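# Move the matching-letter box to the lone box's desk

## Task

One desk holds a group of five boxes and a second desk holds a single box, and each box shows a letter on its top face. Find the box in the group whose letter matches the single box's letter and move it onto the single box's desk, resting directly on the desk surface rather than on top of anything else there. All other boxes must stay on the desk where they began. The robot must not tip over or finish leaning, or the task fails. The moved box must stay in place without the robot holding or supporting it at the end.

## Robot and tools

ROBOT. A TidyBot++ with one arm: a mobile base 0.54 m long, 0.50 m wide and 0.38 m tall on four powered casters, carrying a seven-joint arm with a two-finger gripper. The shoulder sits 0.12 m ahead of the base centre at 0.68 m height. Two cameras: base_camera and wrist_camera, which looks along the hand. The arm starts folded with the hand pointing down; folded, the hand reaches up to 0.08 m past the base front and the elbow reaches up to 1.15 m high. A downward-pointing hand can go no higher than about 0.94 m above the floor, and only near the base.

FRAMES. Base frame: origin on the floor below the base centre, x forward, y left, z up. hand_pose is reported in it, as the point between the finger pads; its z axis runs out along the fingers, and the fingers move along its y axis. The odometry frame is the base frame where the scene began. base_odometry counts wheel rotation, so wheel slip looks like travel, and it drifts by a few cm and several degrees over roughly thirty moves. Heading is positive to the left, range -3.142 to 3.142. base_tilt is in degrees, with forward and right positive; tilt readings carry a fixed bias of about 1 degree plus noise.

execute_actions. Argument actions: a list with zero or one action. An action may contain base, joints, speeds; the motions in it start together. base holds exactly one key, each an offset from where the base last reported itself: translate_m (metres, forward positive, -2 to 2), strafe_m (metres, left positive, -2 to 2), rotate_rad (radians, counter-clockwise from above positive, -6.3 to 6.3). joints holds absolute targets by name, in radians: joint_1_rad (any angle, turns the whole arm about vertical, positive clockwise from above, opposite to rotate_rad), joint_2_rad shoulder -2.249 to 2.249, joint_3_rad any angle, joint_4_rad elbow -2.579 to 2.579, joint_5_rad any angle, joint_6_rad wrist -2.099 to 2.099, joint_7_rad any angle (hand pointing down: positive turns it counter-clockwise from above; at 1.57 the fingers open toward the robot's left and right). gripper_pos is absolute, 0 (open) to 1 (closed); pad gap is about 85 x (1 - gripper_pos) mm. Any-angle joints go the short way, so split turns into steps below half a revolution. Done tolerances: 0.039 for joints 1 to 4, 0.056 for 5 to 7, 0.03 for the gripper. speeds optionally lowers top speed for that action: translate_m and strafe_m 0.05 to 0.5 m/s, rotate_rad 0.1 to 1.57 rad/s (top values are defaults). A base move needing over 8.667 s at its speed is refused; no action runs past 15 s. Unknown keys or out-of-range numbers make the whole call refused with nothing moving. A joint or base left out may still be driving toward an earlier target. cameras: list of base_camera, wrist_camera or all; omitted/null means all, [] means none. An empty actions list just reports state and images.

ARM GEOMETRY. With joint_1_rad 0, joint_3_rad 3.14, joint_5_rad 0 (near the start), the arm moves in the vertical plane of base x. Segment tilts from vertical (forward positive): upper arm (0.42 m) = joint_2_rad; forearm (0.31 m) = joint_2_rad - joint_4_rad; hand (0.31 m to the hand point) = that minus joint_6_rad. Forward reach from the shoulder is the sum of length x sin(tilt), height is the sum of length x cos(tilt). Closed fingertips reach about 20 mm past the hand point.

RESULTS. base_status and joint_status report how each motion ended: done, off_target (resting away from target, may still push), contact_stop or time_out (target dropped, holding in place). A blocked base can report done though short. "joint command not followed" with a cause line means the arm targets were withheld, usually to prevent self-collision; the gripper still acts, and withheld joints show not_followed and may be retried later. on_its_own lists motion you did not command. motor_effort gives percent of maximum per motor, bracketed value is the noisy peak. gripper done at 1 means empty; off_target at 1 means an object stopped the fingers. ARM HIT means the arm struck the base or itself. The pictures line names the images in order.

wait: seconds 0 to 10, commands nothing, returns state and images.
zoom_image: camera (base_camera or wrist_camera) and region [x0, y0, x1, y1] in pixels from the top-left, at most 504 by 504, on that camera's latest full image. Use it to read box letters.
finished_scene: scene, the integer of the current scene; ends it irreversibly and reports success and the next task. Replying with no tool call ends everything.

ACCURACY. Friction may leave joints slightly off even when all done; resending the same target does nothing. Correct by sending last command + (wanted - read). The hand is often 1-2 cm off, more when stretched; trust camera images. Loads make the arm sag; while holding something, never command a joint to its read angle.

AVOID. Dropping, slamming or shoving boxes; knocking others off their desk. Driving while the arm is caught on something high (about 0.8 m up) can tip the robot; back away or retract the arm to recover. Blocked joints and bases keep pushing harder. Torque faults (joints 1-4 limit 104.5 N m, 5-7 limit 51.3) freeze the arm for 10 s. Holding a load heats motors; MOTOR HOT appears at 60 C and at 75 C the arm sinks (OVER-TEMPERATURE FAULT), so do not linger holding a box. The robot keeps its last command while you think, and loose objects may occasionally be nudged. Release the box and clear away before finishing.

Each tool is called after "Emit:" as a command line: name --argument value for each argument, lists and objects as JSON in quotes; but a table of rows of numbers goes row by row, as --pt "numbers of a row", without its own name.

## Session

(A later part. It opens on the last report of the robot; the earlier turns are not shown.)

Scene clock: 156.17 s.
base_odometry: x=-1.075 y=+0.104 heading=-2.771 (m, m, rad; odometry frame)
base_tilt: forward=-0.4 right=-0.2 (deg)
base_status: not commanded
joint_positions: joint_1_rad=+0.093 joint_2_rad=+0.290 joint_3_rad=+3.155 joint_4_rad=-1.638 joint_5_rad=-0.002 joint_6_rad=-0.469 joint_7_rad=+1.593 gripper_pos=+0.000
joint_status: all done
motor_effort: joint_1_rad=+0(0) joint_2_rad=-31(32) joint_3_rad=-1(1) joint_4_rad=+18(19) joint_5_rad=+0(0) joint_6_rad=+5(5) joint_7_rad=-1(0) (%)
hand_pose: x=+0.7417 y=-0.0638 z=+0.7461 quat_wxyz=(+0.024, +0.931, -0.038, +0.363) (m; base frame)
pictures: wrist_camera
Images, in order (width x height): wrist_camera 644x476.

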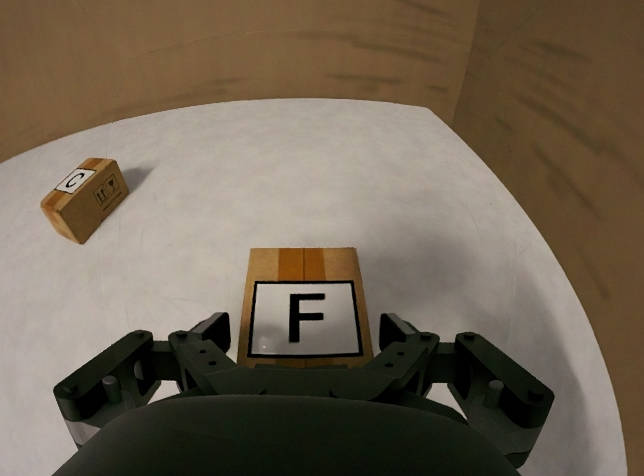

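The view now matches the grasp that worked in scene 1, so I'm closing the gripper.

Emit:
execute_actions --actions '[{"joints":{"gripper_pos":1.0}}]' --cameras '["wrist_camera"]'

Emit:
execute_actions --actions '[{"joints":{"joint_2_rad":0.05}}]' --cameras '["wrist_camera"]'

Scene clock: 160.00 s.
base_odometry: x=-1.075 y=+0.104 heading=-2.771 (m, m, rad; odometry frame)
base_tilt: forward=-0.4 right=-0.2 (deg)
base_status: not commanded
joint_positions: joint_1_rad=+0.093 joint_2_rad=+0.285 joint_3_rad=+3.155 joint_4_rad=-1.640 joint_5_rad=-0.002 joint_6_rad=-0.456 joint_7_rad=+1.593 gripper_pos=+0.342
joint_status: gripper_pos off_target (ended at +0.342, target +1.000)
motor_effort: joint_1_rad=+0(1) joint_2_rad=-28(31) joint_3_rad=-1(2) joint_4_rad=+16(19) joint_5_rad=+1(0) joint_6_rad=+4(5) joint_7_rad=+0(0) (%)
hand_pose: x=+0.7435 y=-0.0642 z=+0.7507 quat_wxyz=(+0.025, +0.928, -0.038, +0.370) (m; base frame)
pictures: wrist_camera
Images, in order (width x height): wrist_camera 644x476.

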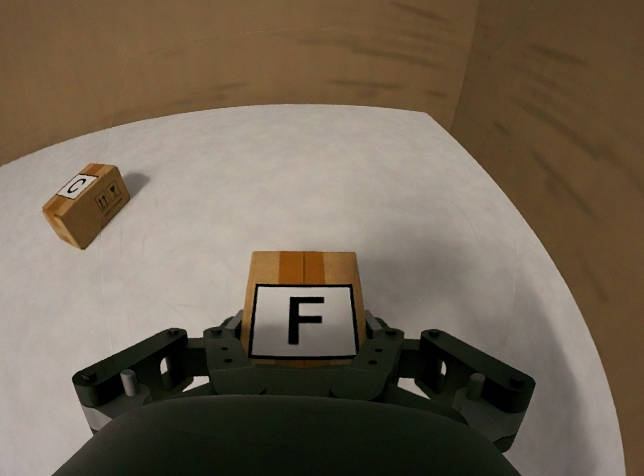

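Scene clock: 161.50 s.
base_odometry: x=-1.075 y=+0.104 heading=-2.771 (m, m, rad; odometry frame)
base_tilt: forward=-0.4 right=-0.2 (deg)
base_status: not commanded
joint_positions: joint_1_rad=+0.093 joint_2_rad=+0.051 joint_3_rad=+3.155 joint_4_rad=-1.647 joint_5_rad=-0.002 joint_6_rad=-0.456 joint_7_rad=+1.593 gripper_pos=+0.342
joint_status: all done
motor_effort: joint_1_rad=+0(0) joint_2_rad=-25(35) joint_3_rad=-1(1) joint_4_rad=+22(22) joint_5_rad=-1(0) joint_6_rad=+7(7) joint_7_rad=+0(0) (%)
hand_pose: x=+0.7092 y=-0.0610 z=+0.8907 quat_wxyz=(+0.030, +0.880, -0.037, +0.473) (m; base frame)
pictures: wrist_camera
Images, in order (width x height): wrist_camera 644x476.

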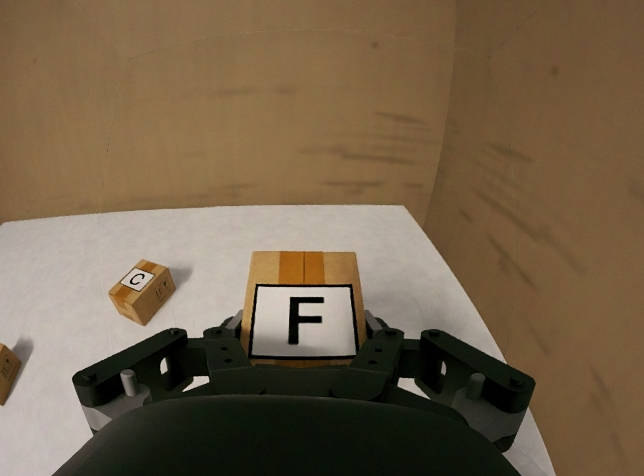

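Emit:
execute_actions --actions '[{"base":{"translate_m":-0.3},"joints":{"joint_1_rad":0.0,"joint_2_rad":-0.5,"joint_4_rad":-1.3,"joint_6_rad":-1.58}}]' --cameras '[]'

Emit:
execute_actions --actions '[{"base":{"strafe_m":0.55}}]' --cameras '[]'

Emit:
execute_actions --actions '[{"base":{"translate_m":-1.43}}]' --cameras '[]'

Emit:
execute_actions --actions '[{"base":{"rotate_rad":1.571}}]' --cameras '[]'

Emit:
execute_actions --actions '[{"base":{"strafe_m":0.22}}]'

Scene clock: 169.90 s.
base_odometry: x=-0.795 y=+0.213 heading=-2.770 (m, m, rad; odometry frame)
base_tilt: forward=-0.4 right=-0.2 (deg)
base_status: done
joint_positions: joint_1_rad=+0.015 joint_2_rad=-0.505 joint_3_rad=+3.155 joint_4_rad=-1.319 joint_5_rad=-0.002 joint_6_rad=-1.568 joint_7_rad=+1.593 gripper_pos=+0.342
joint_status: all done
motor_effort: joint_1_rad=+0(1) joint_2_rad=+1(30) joint_3_rad=-1(2) joint_4_rad=+16(23) joint_5_rad=-1(0) joint_6_rad=+6(7) joint_7_rad=-1(1) (%)
hand_pose: x=+0.3584 y=-0.0066 z=+1.0401 quat_wxyz=(+0.005, +0.929, -0.002, +0.371) (m; base frame)
pictures: none
No camera images: the call's "cameras" was empty. Leave "cameras" out to get every camera's image.

Scene clock: 172.37 s.
base_odometry: x=-0.595 y=-0.299 heading=-2.770 (m, m, rad; odometry frame)
base_tilt: forward=-0.4 right=-0.2 (deg)
base_status: done
joint_positions: joint_1_rad=+0.013 joint_2_rad=-0.505 joint_3_rad=+3.155 joint_4_rad=-1.319 joint_5_rad=-0.002 joint_6_rad=-1.568 joint_7_rad=+1.593 gripper_pos=+0.342
joint_status: not commanded
motor_effort: joint_1_rad=+0(0) joint_2_rad=+2(3) joint_3_rad=-1(1) joint_4_rad=+16(17) joint_5_rad=-1(1) joint_6_rad=+6(6) joint_7_rad=+0(0) (%)
hand_pose: x=+0.3585 y=-0.0061 z=+1.0401 quat_wxyz=(+0.005, +0.929, -0.002, +0.370) (m; base frame)
pictures: none
No camera images: the call's "cameras" was empty. Leave "cameras" out to get every camera's image.

Scene clock: 176.60 s.
base_odometry: x=+0.738 y=+0.220 heading=-2.770 (m, m, rad; odometry frame)
base_tilt: forward=-0.4 right=-0.2 (deg)
base_status: done
joint_positions: joint_1_rad=+0.013 joint_2_rad=-0.501 joint_3_rad=+3.155 joint_4_rad=-1.319 joint_5_rad=-0.002 joint_6_rad=-1.568 joint_7_rad=+1.593 gripper_pos=+0.342
joint_status: not commanded
motor_effort: joint_1_rad=+0(1) joint_2_rad=+1(4) joint_3_rad=+0(0) joint_4_rad=+16(17) joint_5_rad=+0(0) joint_6_rad=+5(6) joint_7_rad=+0(0) (%)
hand_pose: x=+0.3599 y=-0.0061 z=+1.0391 quat_wxyz=(+0.005, +0.930, -0.002, +0.369) (m; base frame)
pictures: none
No camera images: the call's "cameras" was empty. Leave "cameras" out to get every camera's image.

Scene clock: 178.90 s.
base_odometry: x=+0.738 y=+0.219 heading=-1.200 (m, m, rad; odometry frame)
base_tilt: forward=-0.4 right=-0.2 (deg)
base_status: done
joint_positions: joint_1_rad=+0.011 joint_2_rad=-0.501 joint_3_rad=+3.155 joint_4_rad=-1.319 joint_5_rad=-0.002 joint_6_rad=-1.568 joint_7_rad=+1.593 gripper_pos=+0.342
joint_status: not commanded
motor_effort: joint_1_rad=+0(1) joint_2_rad=+1(2) joint_3_rad=+0(1) joint_4_rad=+16(16) joint_5_rad=+0(1) joint_6_rad=+6(6) joint_7_rad=-1(1) (%)
hand_pose: x=+0.3600 y=-0.0057 z=+1.0391 quat_wxyz=(+0.004, +0.930, -0.001, +0.369) (m; base frame)
pictures: none
No camera images: the call's "cameras" was empty. Leave "cameras" out to get every camera's image.

Scene clock: 180.60 s.
base_odometry: x=+0.943 y=+0.299 heading=-1.199 (m, m, rad; odometry frame)
base_tilt: forward=-0.4 right=-0.2 (deg)
base_status: done
joint_positions: joint_1_rad=+0.011 joint_2_rad=-0.501 joint_3_rad=+3.154 joint_4_rad=-1.319 joint_5_rad=-0.002 joint_6_rad=-1.568 joint_7_rad=+1.593 gripper_pos=+0.342
joint_status: not commanded
motor_effort: joint_1_rad=+0(1) joint_2_rad=+1(2) joint_3_rad=+0(2) joint_4_rad=+16(16) joint_5_rad=-1(1) joint_6_rad=+6(6) joint_7_rad=+0(0) (%)
hand_pose: x=+0.3600 y=-0.0056 z=+1.0391 quat_wxyz=(+0.005, +0.930, -0.001, +0.369) (m; base frame)
pictures: base_camera, wrist_camera
Images, in order (width x height): base_camera 644x364, wrist_camera 644x476.

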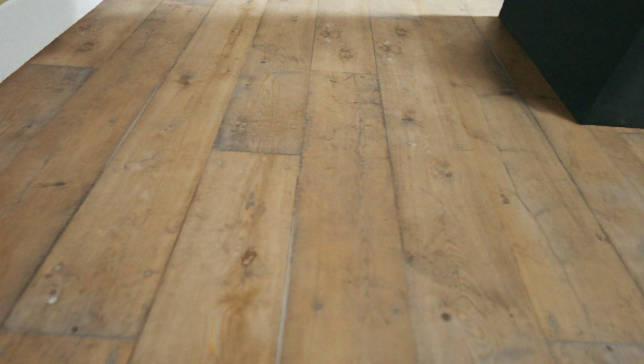

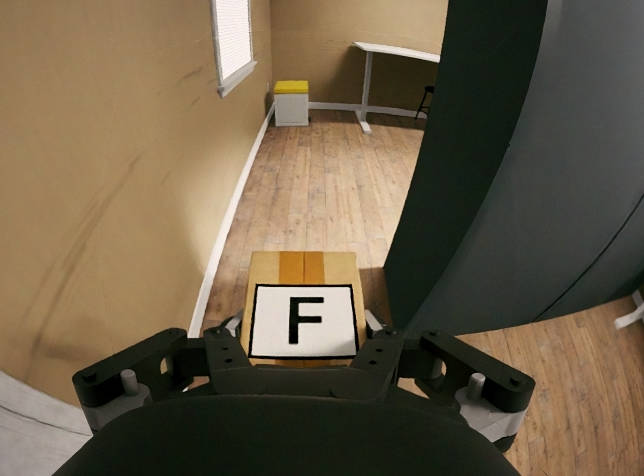

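Emit:
execute_actions --actions '[{"base":{"translate_m":2.0}}]' --cameras '[]'

Emit:
execute_actions --actions '[{"base":{"translate_m":0.1}}]' --cameras '[]'

Emit:
execute_actions --actions '[{"base":{"rotate_rad":-1.57}}]'

Scene clock: 189.23 s.
base_odometry: x=+1.671 y=-1.564 heading=-1.199 (m, m, rad; odometry frame)
base_tilt: forward=-0.4 right=-0.2 (deg)
base_status: done
joint_positions: joint_1_rad=+0.011 joint_2_rad=-0.496 joint_3_rad=+3.154 joint_4_rad=-1.319 joint_5_rad=-0.002 joint_6_rad=-1.568 joint_7_rad=+1.593 gripper_pos=+0.342
joint_status: not commanded
motor_effort: joint_1_rad=+0(0) joint_2_rad=+1(6) joint_3_rad=-1(0) joint_4_rad=+16(17) joint_5_rad=-1(2) joint_6_rad=+6(6) joint_7_rad=+0(0) (%)
hand_pose: x=+0.3618 y=-0.0056 z=+1.0379 quat_wxyz=(+0.004, +0.931, -0.001, +0.366) (m; base frame)
pictures: none
No camera images: the call's "cameras" was empty. Leave "cameras" out to get every camera's image.

Scene clock: 190.50 s.
base_odometry: x=+1.707 y=-1.657 heading=-1.199 (m, m, rad; odometry frame)
base_tilt: forward=-0.4 right=-0.2 (deg)
base_status: done
joint_positions: joint_1_rad=+0.011 joint_2_rad=-0.491 joint_3_rad=+3.154 joint_4_rad=-1.319 joint_5_rad=-0.002 joint_6_rad=-1.568 joint_7_rad=+1.593 gripper_pos=+0.342
joint_status: not commanded
motor_effort: joint_1_rad=+0(0) joint_2_rad=+1(4) joint_3_rad=-1(0) joint_4_rad=+16(17) joint_5_rad=+0(1) joint_6_rad=+6(7) joint_7_rad=-1(0) (%)
hand_pose: x=+0.3633 y=-0.0056 z=+1.0368 quat_wxyz=(+0.004, +0.931, -0.001, +0.364) (m; base frame)
pictures: none
No camera images: the call's "cameras" was empty. Leave "cameras" out to get every camera's image.

Scene clock: 192.80 s.
base_odometry: x=+1.707 y=-1.657 heading=-2.768 (m, m, rad; odometry frame)
base_tilt: forward=-0.4 right=-0.2 (deg)
base_status: done
joint_positions: joint_1_rad=+0.011 joint_2_rad=-0.491 joint_3_rad=+3.154 joint_4_rad=-1.319 joint_5_rad=-0.002 joint_6_rad=-1.568 joint_7_rad=+1.593 gripper_pos=+0.342
joint_status: not commanded
motor_effort: joint_1_rad=+0(1) joint_2_rad=+0(1) joint_3_rad=+0(1) joint_4_rad=+16(16) joint_5_rad=-1(1) joint_6_rad=+6(6) joint_7_rad=+0(0) (%)
hand_pose: x=+0.3633 y=-0.0056 z=+1.0368 quat_wxyz=(+0.004, +0.931, -0.001, +0.364) (m; base frame)
pictures: base_camera, wrist_camera
Images, in order (width x height): base_camera 644x364, wrist_camera 644x476.

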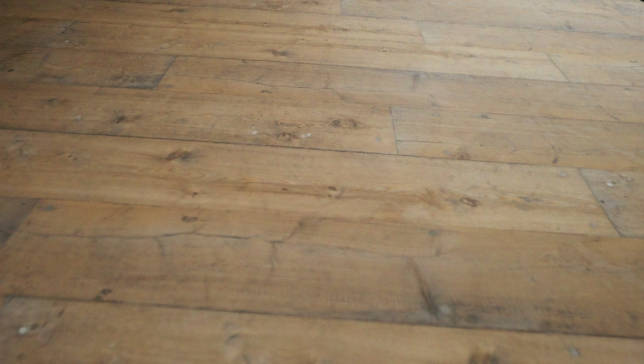

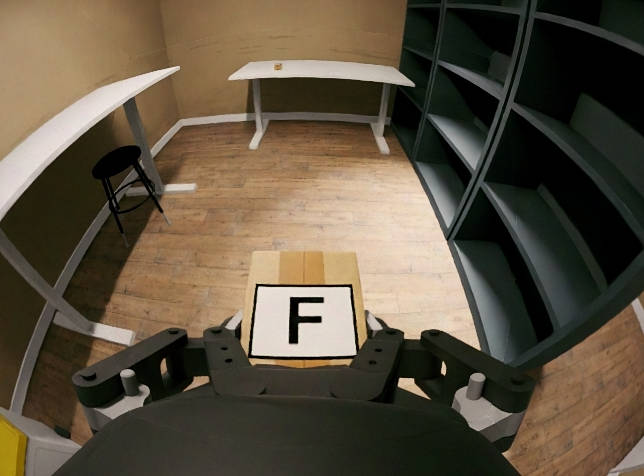

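Emit:
execute_actions --actions '[{"base":{"translate_m":1.7}}]'

Scene clock: 204.07 s.
base_odometry: x=+0.124 y=-2.276 heading=-2.769 (m, m, rad; odometry frame)
base_tilt: forward=-0.4 right=-0.2 (deg)
base_status: done
joint_positions: joint_1_rad=+0.011 joint_2_rad=-0.494 joint_3_rad=+3.154 joint_4_rad=-1.319 joint_5_rad=-0.002 joint_6_rad=-1.568 joint_7_rad=+1.593 gripper_pos=+0.342
joint_status: not commanded
motor_effort: joint_1_rad=+0(0) joint_2_rad=+1(5) joint_3_rad=-1(0) joint_4_rad=+16(17) joint_5_rad=-1(0) joint_6_rad=+6(6) joint_7_rad=+0(1) (%)
hand_pose: x=+0.3624 y=-0.0056 z=+1.0375 quat_wxyz=(+0.004, +0.931, -0.001, +0.366) (m; base frame)
pictures: base_camera, wrist_camera
Images, in order (width x height): base_camera 644x364, wrist_camera 644x476.

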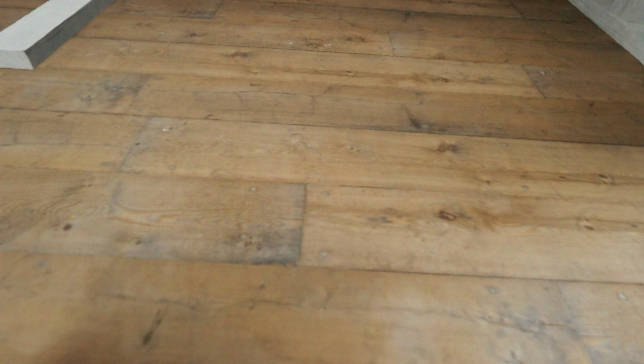

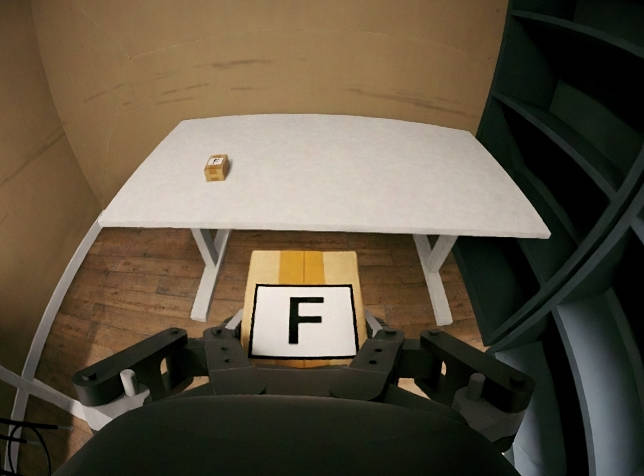

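Emit:
execute_actions --actions '[{"base":{"translate_m":0.28},"joints":{"joint_1_rad":0.0,"joint_2_rad":0.245,"joint_4_rad":-1.39,"joint_6_rad":-0.73}}]'

Scene clock: 209.53 s.
base_odometry: x=-0.137 y=-2.378 heading=-2.769 (m, m, rad; odometry frame)
base_tilt: forward=-0.4 right=-0.2 (deg)
base_status: done
joint_positions: joint_1_rad=+0.011 joint_2_rad=+0.255 joint_3_rad=+3.154 joint_4_rad=-1.376 joint_5_rad=-0.002 joint_6_rad=-0.757 joint_7_rad=+1.593 gripper_pos=+0.342
joint_status: all done
motor_effort: joint_1_rad=+0(0) joint_2_rad=-31(37) joint_3_rad=-1(0) joint_4_rad=+20(22) joint_5_rad=-1(2) joint_6_rad=+6(7) joint_7_rad=-1(0) (%)
hand_pose: x=+0.7520 y=-0.0125 z=+0.8433 quat_wxyz=(+0.009, +0.930, +0.000, +0.368) (m; base frame)
pictures: base_camera, wrist_camera
Images, in order (width x height): base_camera 644x364, wrist_camera 644x476.

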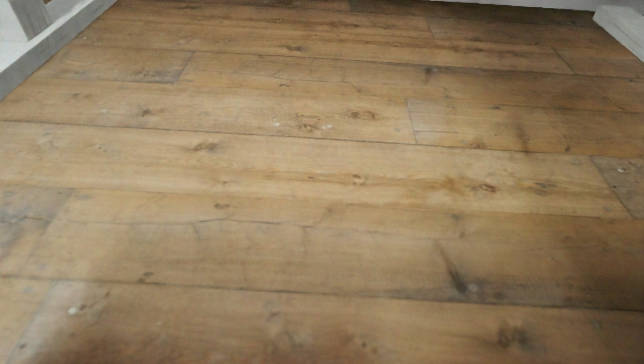

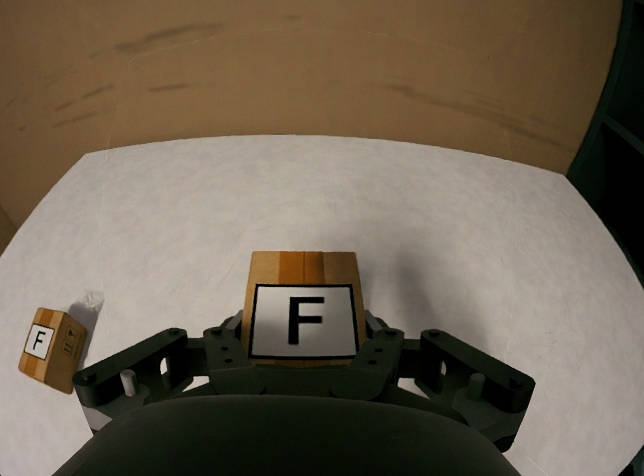

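Emit:
execute_actions --actions '[{"joints":{"joint_2_rad":0.27,"joint_4_rad":-1.5,"joint_6_rad":-0.59}}]' --cameras '["wrist_camera"]'

Emit:
execute_actions --actions '[{"joints":{"joint_2_rad":0.295,"joint_6_rad":-0.57}}]' --cameras '["wrist_camera"]'

Scene clock: 215.30 s.
base_odometry: x=-0.137 y=-2.378 heading=-2.769 (m, m, rad; odometry frame)
base_tilt: forward=-0.4 right=-0.2 (deg)
base_status: not commanded
joint_positions: joint_1_rad=+0.011 joint_2_rad=+0.270 joint_3_rad=+3.154 joint_4_rad=-1.488 joint_5_rad=-0.002 joint_6_rad=-0.619 joint_7_rad=+1.593 gripper_pos=+0.342
joint_status: all done
motor_effort: joint_1_rad=+0(0) joint_2_rad=-33(33) joint_3_rad=-1(1) joint_4_rad=+20(21) joint_5_rad=+0(1) joint_6_rad=+6(7) joint_7_rad=-1(1) (%)
hand_pose: x=+0.7556 y=-0.0127 z=+0.8040 quat_wxyz=(+0.009, +0.928, +0.000, +0.373) (m; base frame)
pictures: wrist_camera
Images, in order (width x height): wrist_camera 644x476.

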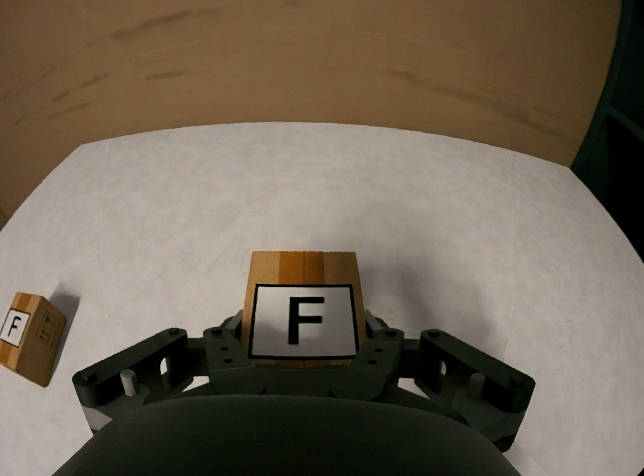

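Scene clock: 216.03 s.
base_odometry: x=-0.137 y=-2.378 heading=-2.769 (m, m, rad; odometry frame)
base_tilt: forward=-0.4 right=-0.2 (deg)
base_status: not commanded
joint_positions: joint_1_rad=+0.011 joint_2_rad=+0.291 joint_3_rad=+3.154 joint_4_rad=-1.488 joint_5_rad=-0.002 joint_6_rad=-0.598 joint_7_rad=+1.593 gripper_pos=+0.342
joint_status: all done
motor_effort: joint_1_rad=+0(0) joint_2_rad=-33(34) joint_3_rad=-1(1) joint_4_rad=+20(21) joint_5_rad=-1(0) joint_6_rad=+6(6) joint_7_rad=-1(0) (%)
hand_pose: x=+0.7628 y=-0.0128 z=+0.7954 quat_wxyz=(+0.009, +0.928, +0.000, +0.373) (m; base frame)
pictures: wrist_camera
Images, in order (width x height): wrist_camera 644x476.

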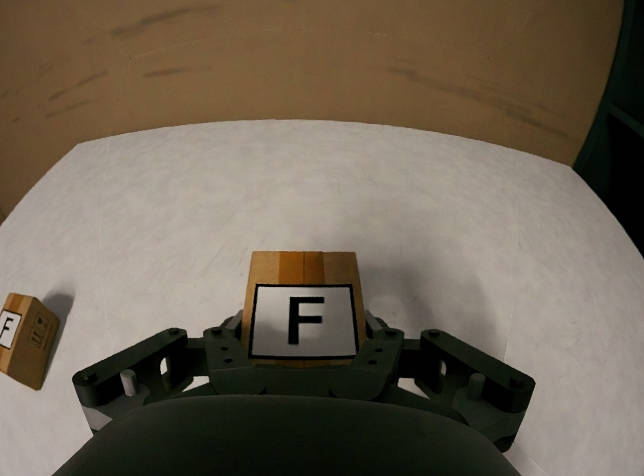

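Emit:
execute_actions --actions '[{"joints":{"joint_2_rad":0.32,"joint_6_rad":-0.56}}]' --cameras '["wrist_camera"]'

Scene clock: 218.97 s.
base_odometry: x=-0.137 y=-2.378 heading=-2.769 (m, m, rad; odometry frame)
base_tilt: forward=-0.4 right=-0.2 (deg)
base_status: not commanded
joint_positions: joint_1_rad=+0.011 joint_2_rad=+0.316 joint_3_rad=+3.154 joint_4_rad=-1.488 joint_5_rad=-0.002 joint_6_rad=-0.589 joint_7_rad=+1.593 gripper_pos=+0.342
joint_status: all done
motor_effort: joint_1_rad=+0(0) joint_2_rad=-34(35) joint_3_rad=-1(1) joint_4_rad=+20(20) joint_5_rad=+1(0) joint_6_rad=+6(7) joint_7_rad=+0(0) (%)
hand_pose: x=+0.7675 y=-0.0129 z=+0.7810 quat_wxyz=(+0.009, +0.931, +0.000, +0.366) (m; base frame)
pictures: wrist_camera
Images, in order (width x height): wrist_camera 644x476.

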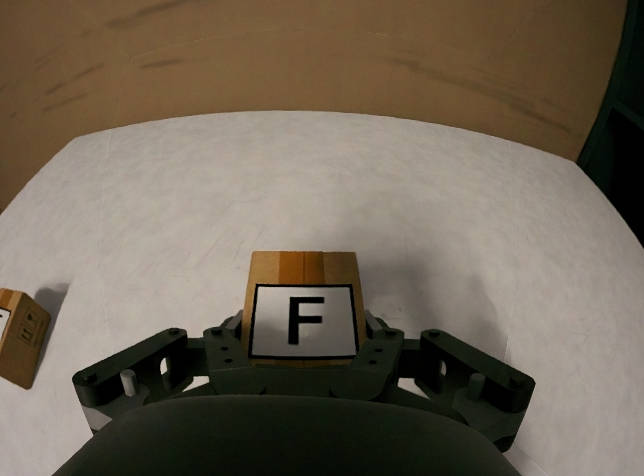

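Emit:
execute_actions --actions '[{"joints":{"joint_2_rad":0.345,"joint_6_rad":-0.54}}]' --cameras '["wrist_camera"]'

Scene clock: 221.03 s.
base_odometry: x=-0.137 y=-2.378 heading=-2.769 (m, m, rad; odometry frame)
base_tilt: forward=-0.4 right=-0.2 (deg)
base_status: not commanded
joint_positions: joint_1_rad=+0.011 joint_2_rad=+0.341 joint_3_rad=+3.154 joint_4_rad=-1.488 joint_5_rad=-0.002 joint_6_rad=-0.568 joint_7_rad=+1.593 gripper_pos=+0.342
joint_status: all done
motor_effort: joint_1_rad=+0(0) joint_2_rad=-35(35) joint_3_rad=-1(1) joint_4_rad=+20(20) joint_5_rad=+0(1) joint_6_rad=+6(6) joint_7_rad=-1(1) (%)
hand_pose: x=+0.7747 y=-0.0130 z=+0.7692 quat_wxyz=(+0.009, +0.931, +0.000, +0.364) (m; base frame)
pictures: wrist_camera
Images, in order (width x height): wrist_camera 644x476.

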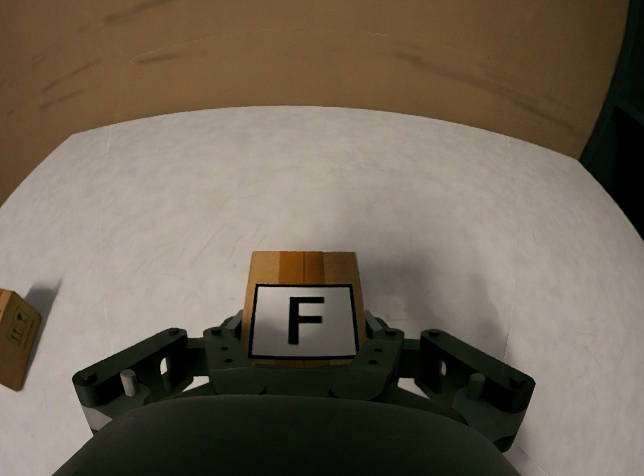

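Emit:
execute_actions --actions '[{"joints":{"joint_2_rad":0.37,"joint_6_rad":-0.52}}]' --cameras '["wrist_camera"]'

Scene clock: 223.80 s.
base_odometry: x=-0.137 y=-2.378 heading=-2.769 (m, m, rad; odometry frame)
base_tilt: forward=-0.4 right=-0.2 (deg)
base_status: not commanded
joint_positions: joint_1_rad=+0.011 joint_2_rad=+0.366 joint_3_rad=+3.154 joint_4_rad=-1.488 joint_5_rad=-0.002 joint_6_rad=-0.548 joint_7_rad=+1.593 gripper_pos=+0.342
joint_status: all done
motor_effort: joint_1_rad=+0(0) joint_2_rad=-36(37) joint_3_rad=-1(1) joint_4_rad=+20(20) joint_5_rad=+0(0) joint_6_rad=+6(6) joint_7_rad=+0(1) (%)
hand_pose: x=+0.7813 y=-0.0131 z=+0.7568 quat_wxyz=(+0.010, +0.932, +0.000, +0.361) (m; base frame)
pictures: wrist_camera
Images, in order (width x height): wrist_camera 644x476.

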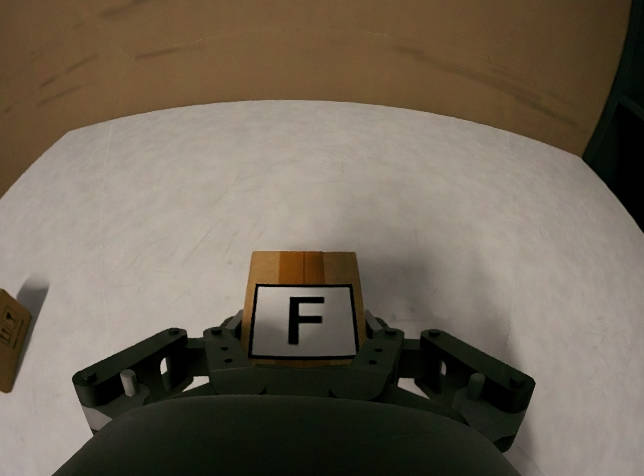

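Emit:
execute_actions --actions '[{"joints":{"joint_2_rad":0.39,"joint_6_rad":-0.495}}]' --cameras '["wrist_camera"]'

Scene clock: 227.37 s.
base_odometry: x=-0.137 y=-2.378 heading=-2.769 (m, m, rad; odometry frame)
base_tilt: forward=-0.4 right=-0.2 (deg)
base_status: not commanded
joint_positions: joint_1_rad=+0.011 joint_2_rad=+0.383 joint_3_rad=+3.154 joint_4_rad=-1.488 joint_5_rad=-0.002 joint_6_rad=-0.521 joint_7_rad=+1.593 gripper_pos=+0.342
joint_status: all done
motor_effort: joint_1_rad=+0(1) joint_2_rad=-35(37) joint_3_rad=-1(1) joint_4_rad=+19(20) joint_5_rad=+0(0) joint_6_rad=+5(6) joint_7_rad=+0(1) (%)
hand_pose: x=+0.7886 y=-0.0133 z=+0.7508 quat_wxyz=(+0.010, +0.931, +0.000, +0.366) (m; base frame)
pictures: wrist_camera
Images, in order (width x height): wrist_camera 644x476.

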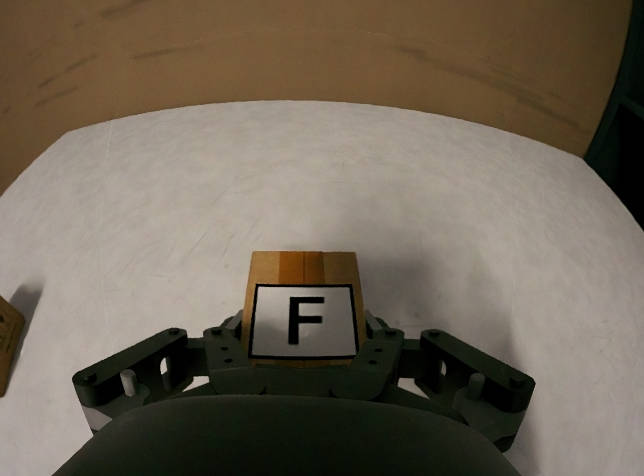

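Emit:
execute_actions --actions '[{"joints":{"joint_2_rad":0.41}}]' --cameras '["wrist_camera"]'

Scene clock: 230.00 s.
base_odometry: x=-0.137 y=-2.378 heading=-2.769 (m, m, rad; odometry frame)
base_tilt: forward=-0.4 right=-0.2 (deg)
base_status: not commanded
joint_positions: joint_1_rad=+0.011 joint_2_rad=+0.385 joint_3_rad=+3.154 joint_4_rad=-1.488 joint_5_rad=-0.002 joint_6_rad=-0.518 joint_7_rad=+1.593 gripper_pos=+0.342
joint_status: all done
motor_effort: joint_1_rad=+0(0) joint_2_rad=-33(35) joint_3_rad=-1(1) joint_4_rad=+17(18) joint_5_rad=+0(0) joint_6_rad=+4(6) joint_7_rad=-1(0) (%)
hand_pose: x=+0.7895 y=-0.0133 z=+0.7507 quat_wxyz=(+0.010, +0.930, +0.000, +0.367) (m; base frame)
pictures: wrist_camera
Images, in order (width x height): wrist_camera 644x476.

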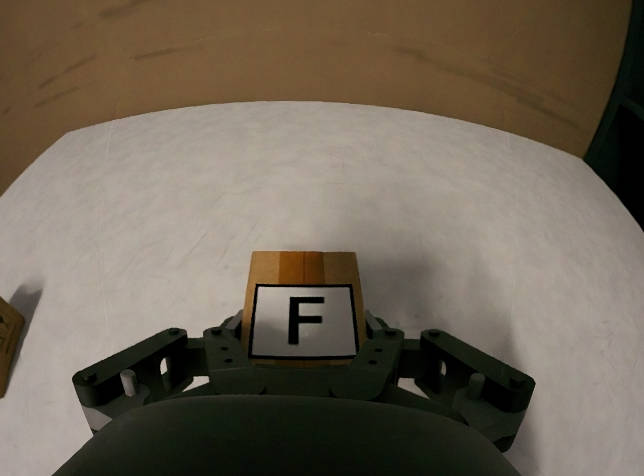

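The box is touching the desk, so I'm releasing it and lifting the arm away.

Emit:
execute_actions --actions '[{"joints":{"joint_2_rad":0.385,"gripper_pos":0.0}}]' --cameras '["wrist_camera"]'

Emit:
execute_actions --actions '[{"joints":{"joint_2_rad":0.15}}]' --cameras '["wrist_camera"]'

Emit:
execute_actions --actions '[{"base":{"translate_m":-0.2},"joints":{"joint_2_rad":-0.2,"joint_4_rad":-1.3,"joint_6_rad":-1.3}}]' --cameras '["wrist_camera"]'

Scene clock: 234.83 s.
base_odometry: x=-0.137 y=-2.378 heading=-2.769 (m, m, rad; odometry frame)
base_tilt: forward=-0.4 right=-0.2 (deg)
base_status: not commanded
joint_positions: joint_1_rad=+0.011 joint_2_rad=+0.384 joint_3_rad=+3.154 joint_4_rad=-1.488 joint_5_rad=-0.002 joint_6_rad=-0.516 joint_7_rad=+1.593 gripper_pos=+0.000
joint_status: all done
motor_effort: joint_1_rad=+0(0) joint_2_rad=-34(35) joint_3_rad=-1(1) joint_4_rad=+19(20) joint_5_rad=-1(0) joint_6_rad=+5(6) joint_7_rad=+0(0) (%)
hand_pose: x=+0.7896 y=-0.0133 z=+0.7516 quat_wxyz=(+0.010, +0.930, +0.000, +0.368) (m; base frame)
pictures: wrist_camera
Images, in order (width x height): wrist_camera 644x476.

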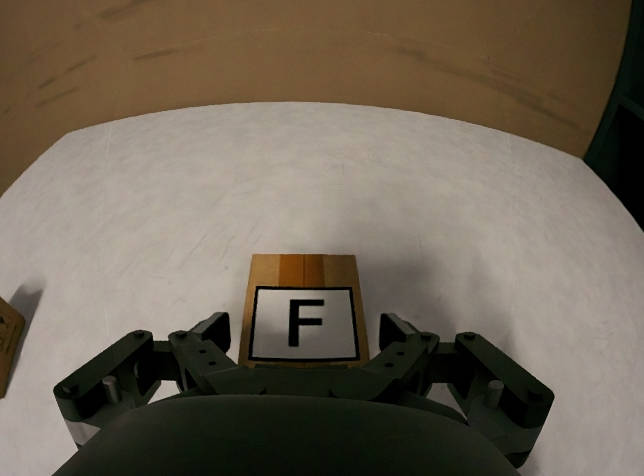

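Scene clock: 236.33 s.
base_odometry: x=-0.137 y=-2.378 heading=-2.769 (m, m, rad; odometry frame)
base_tilt: forward=-0.4 right=-0.2 (deg)
base_status: not commanded
joint_positions: joint_1_rad=+0.011 joint_2_rad=+0.144 joint_3_rad=+3.154 joint_4_rad=-1.488 joint_5_rad=-0.002 joint_6_rad=-0.516 joint_7_rad=+1.593 gripper_pos=+0.000
joint_status: all done
motor_effort: joint_1_rad=+0(0) joint_2_rad=-28(38) joint_3_rad=-1(1) joint_4_rad=+20(21) joint_5_rad=+0(1) joint_6_rad=+7(7) joint_7_rad=+0(0) (%)
hand_pose: x=+0.7540 y=-0.0129 z=+0.9085 quat_wxyz=(+0.011, +0.879, +0.000, +0.476) (m; base frame)
pictures: wrist_camera
Images, in order (width x height): wrist_camera 644x476.

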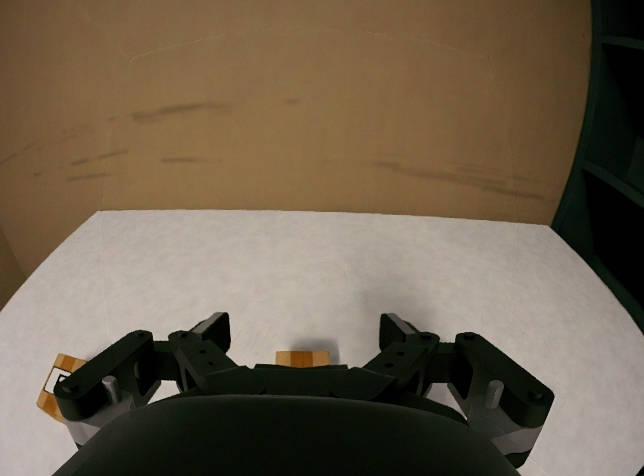

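Scene clock: 238.20 s.
base_odometry: x=+0.049 y=-2.305 heading=-2.769 (m, m, rad; odometry frame)
base_tilt: forward=-0.4 right=-0.2 (deg)
base_status: done
joint_positions: joint_1_rad=+0.008 joint_2_rad=-0.205 joint_3_rad=+3.154 joint_4_rad=-1.312 joint_5_rad=-0.002 joint_6_rad=-1.283 joint_7_rad=+1.593 gripper_pos=+0.000
joint_status: all done
motor_effort: joint_1_rad=+0(3) joint_2_rad=-12(32) joint_3_rad=+0(2) joint_4_rad=+18(21) joint_5_rad=+0(1) joint_6_rad=+5(6) joint_7_rad=+0(1) (%)
hand_pose: x=+0.5271 y=-0.0075 z=+1.0069 quat_wxyz=(+0.006, +0.930, +0.000, +0.367) (m; base frame)
pictures: wrist_camera
Images, in order (width x height): wrist_camera 644x476.

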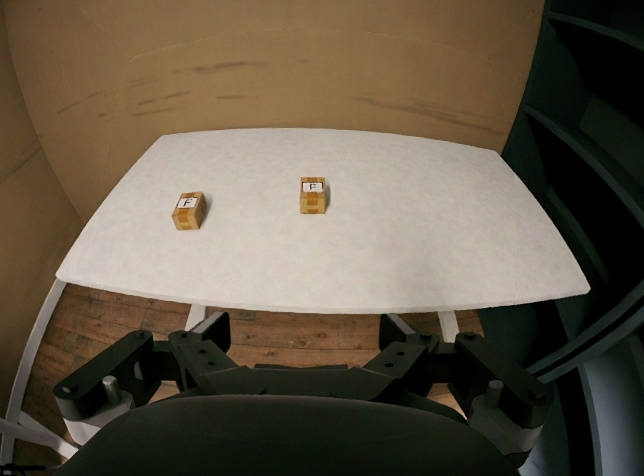

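Emit:
finished_scene --scene 2

The scene is finished: the task was done.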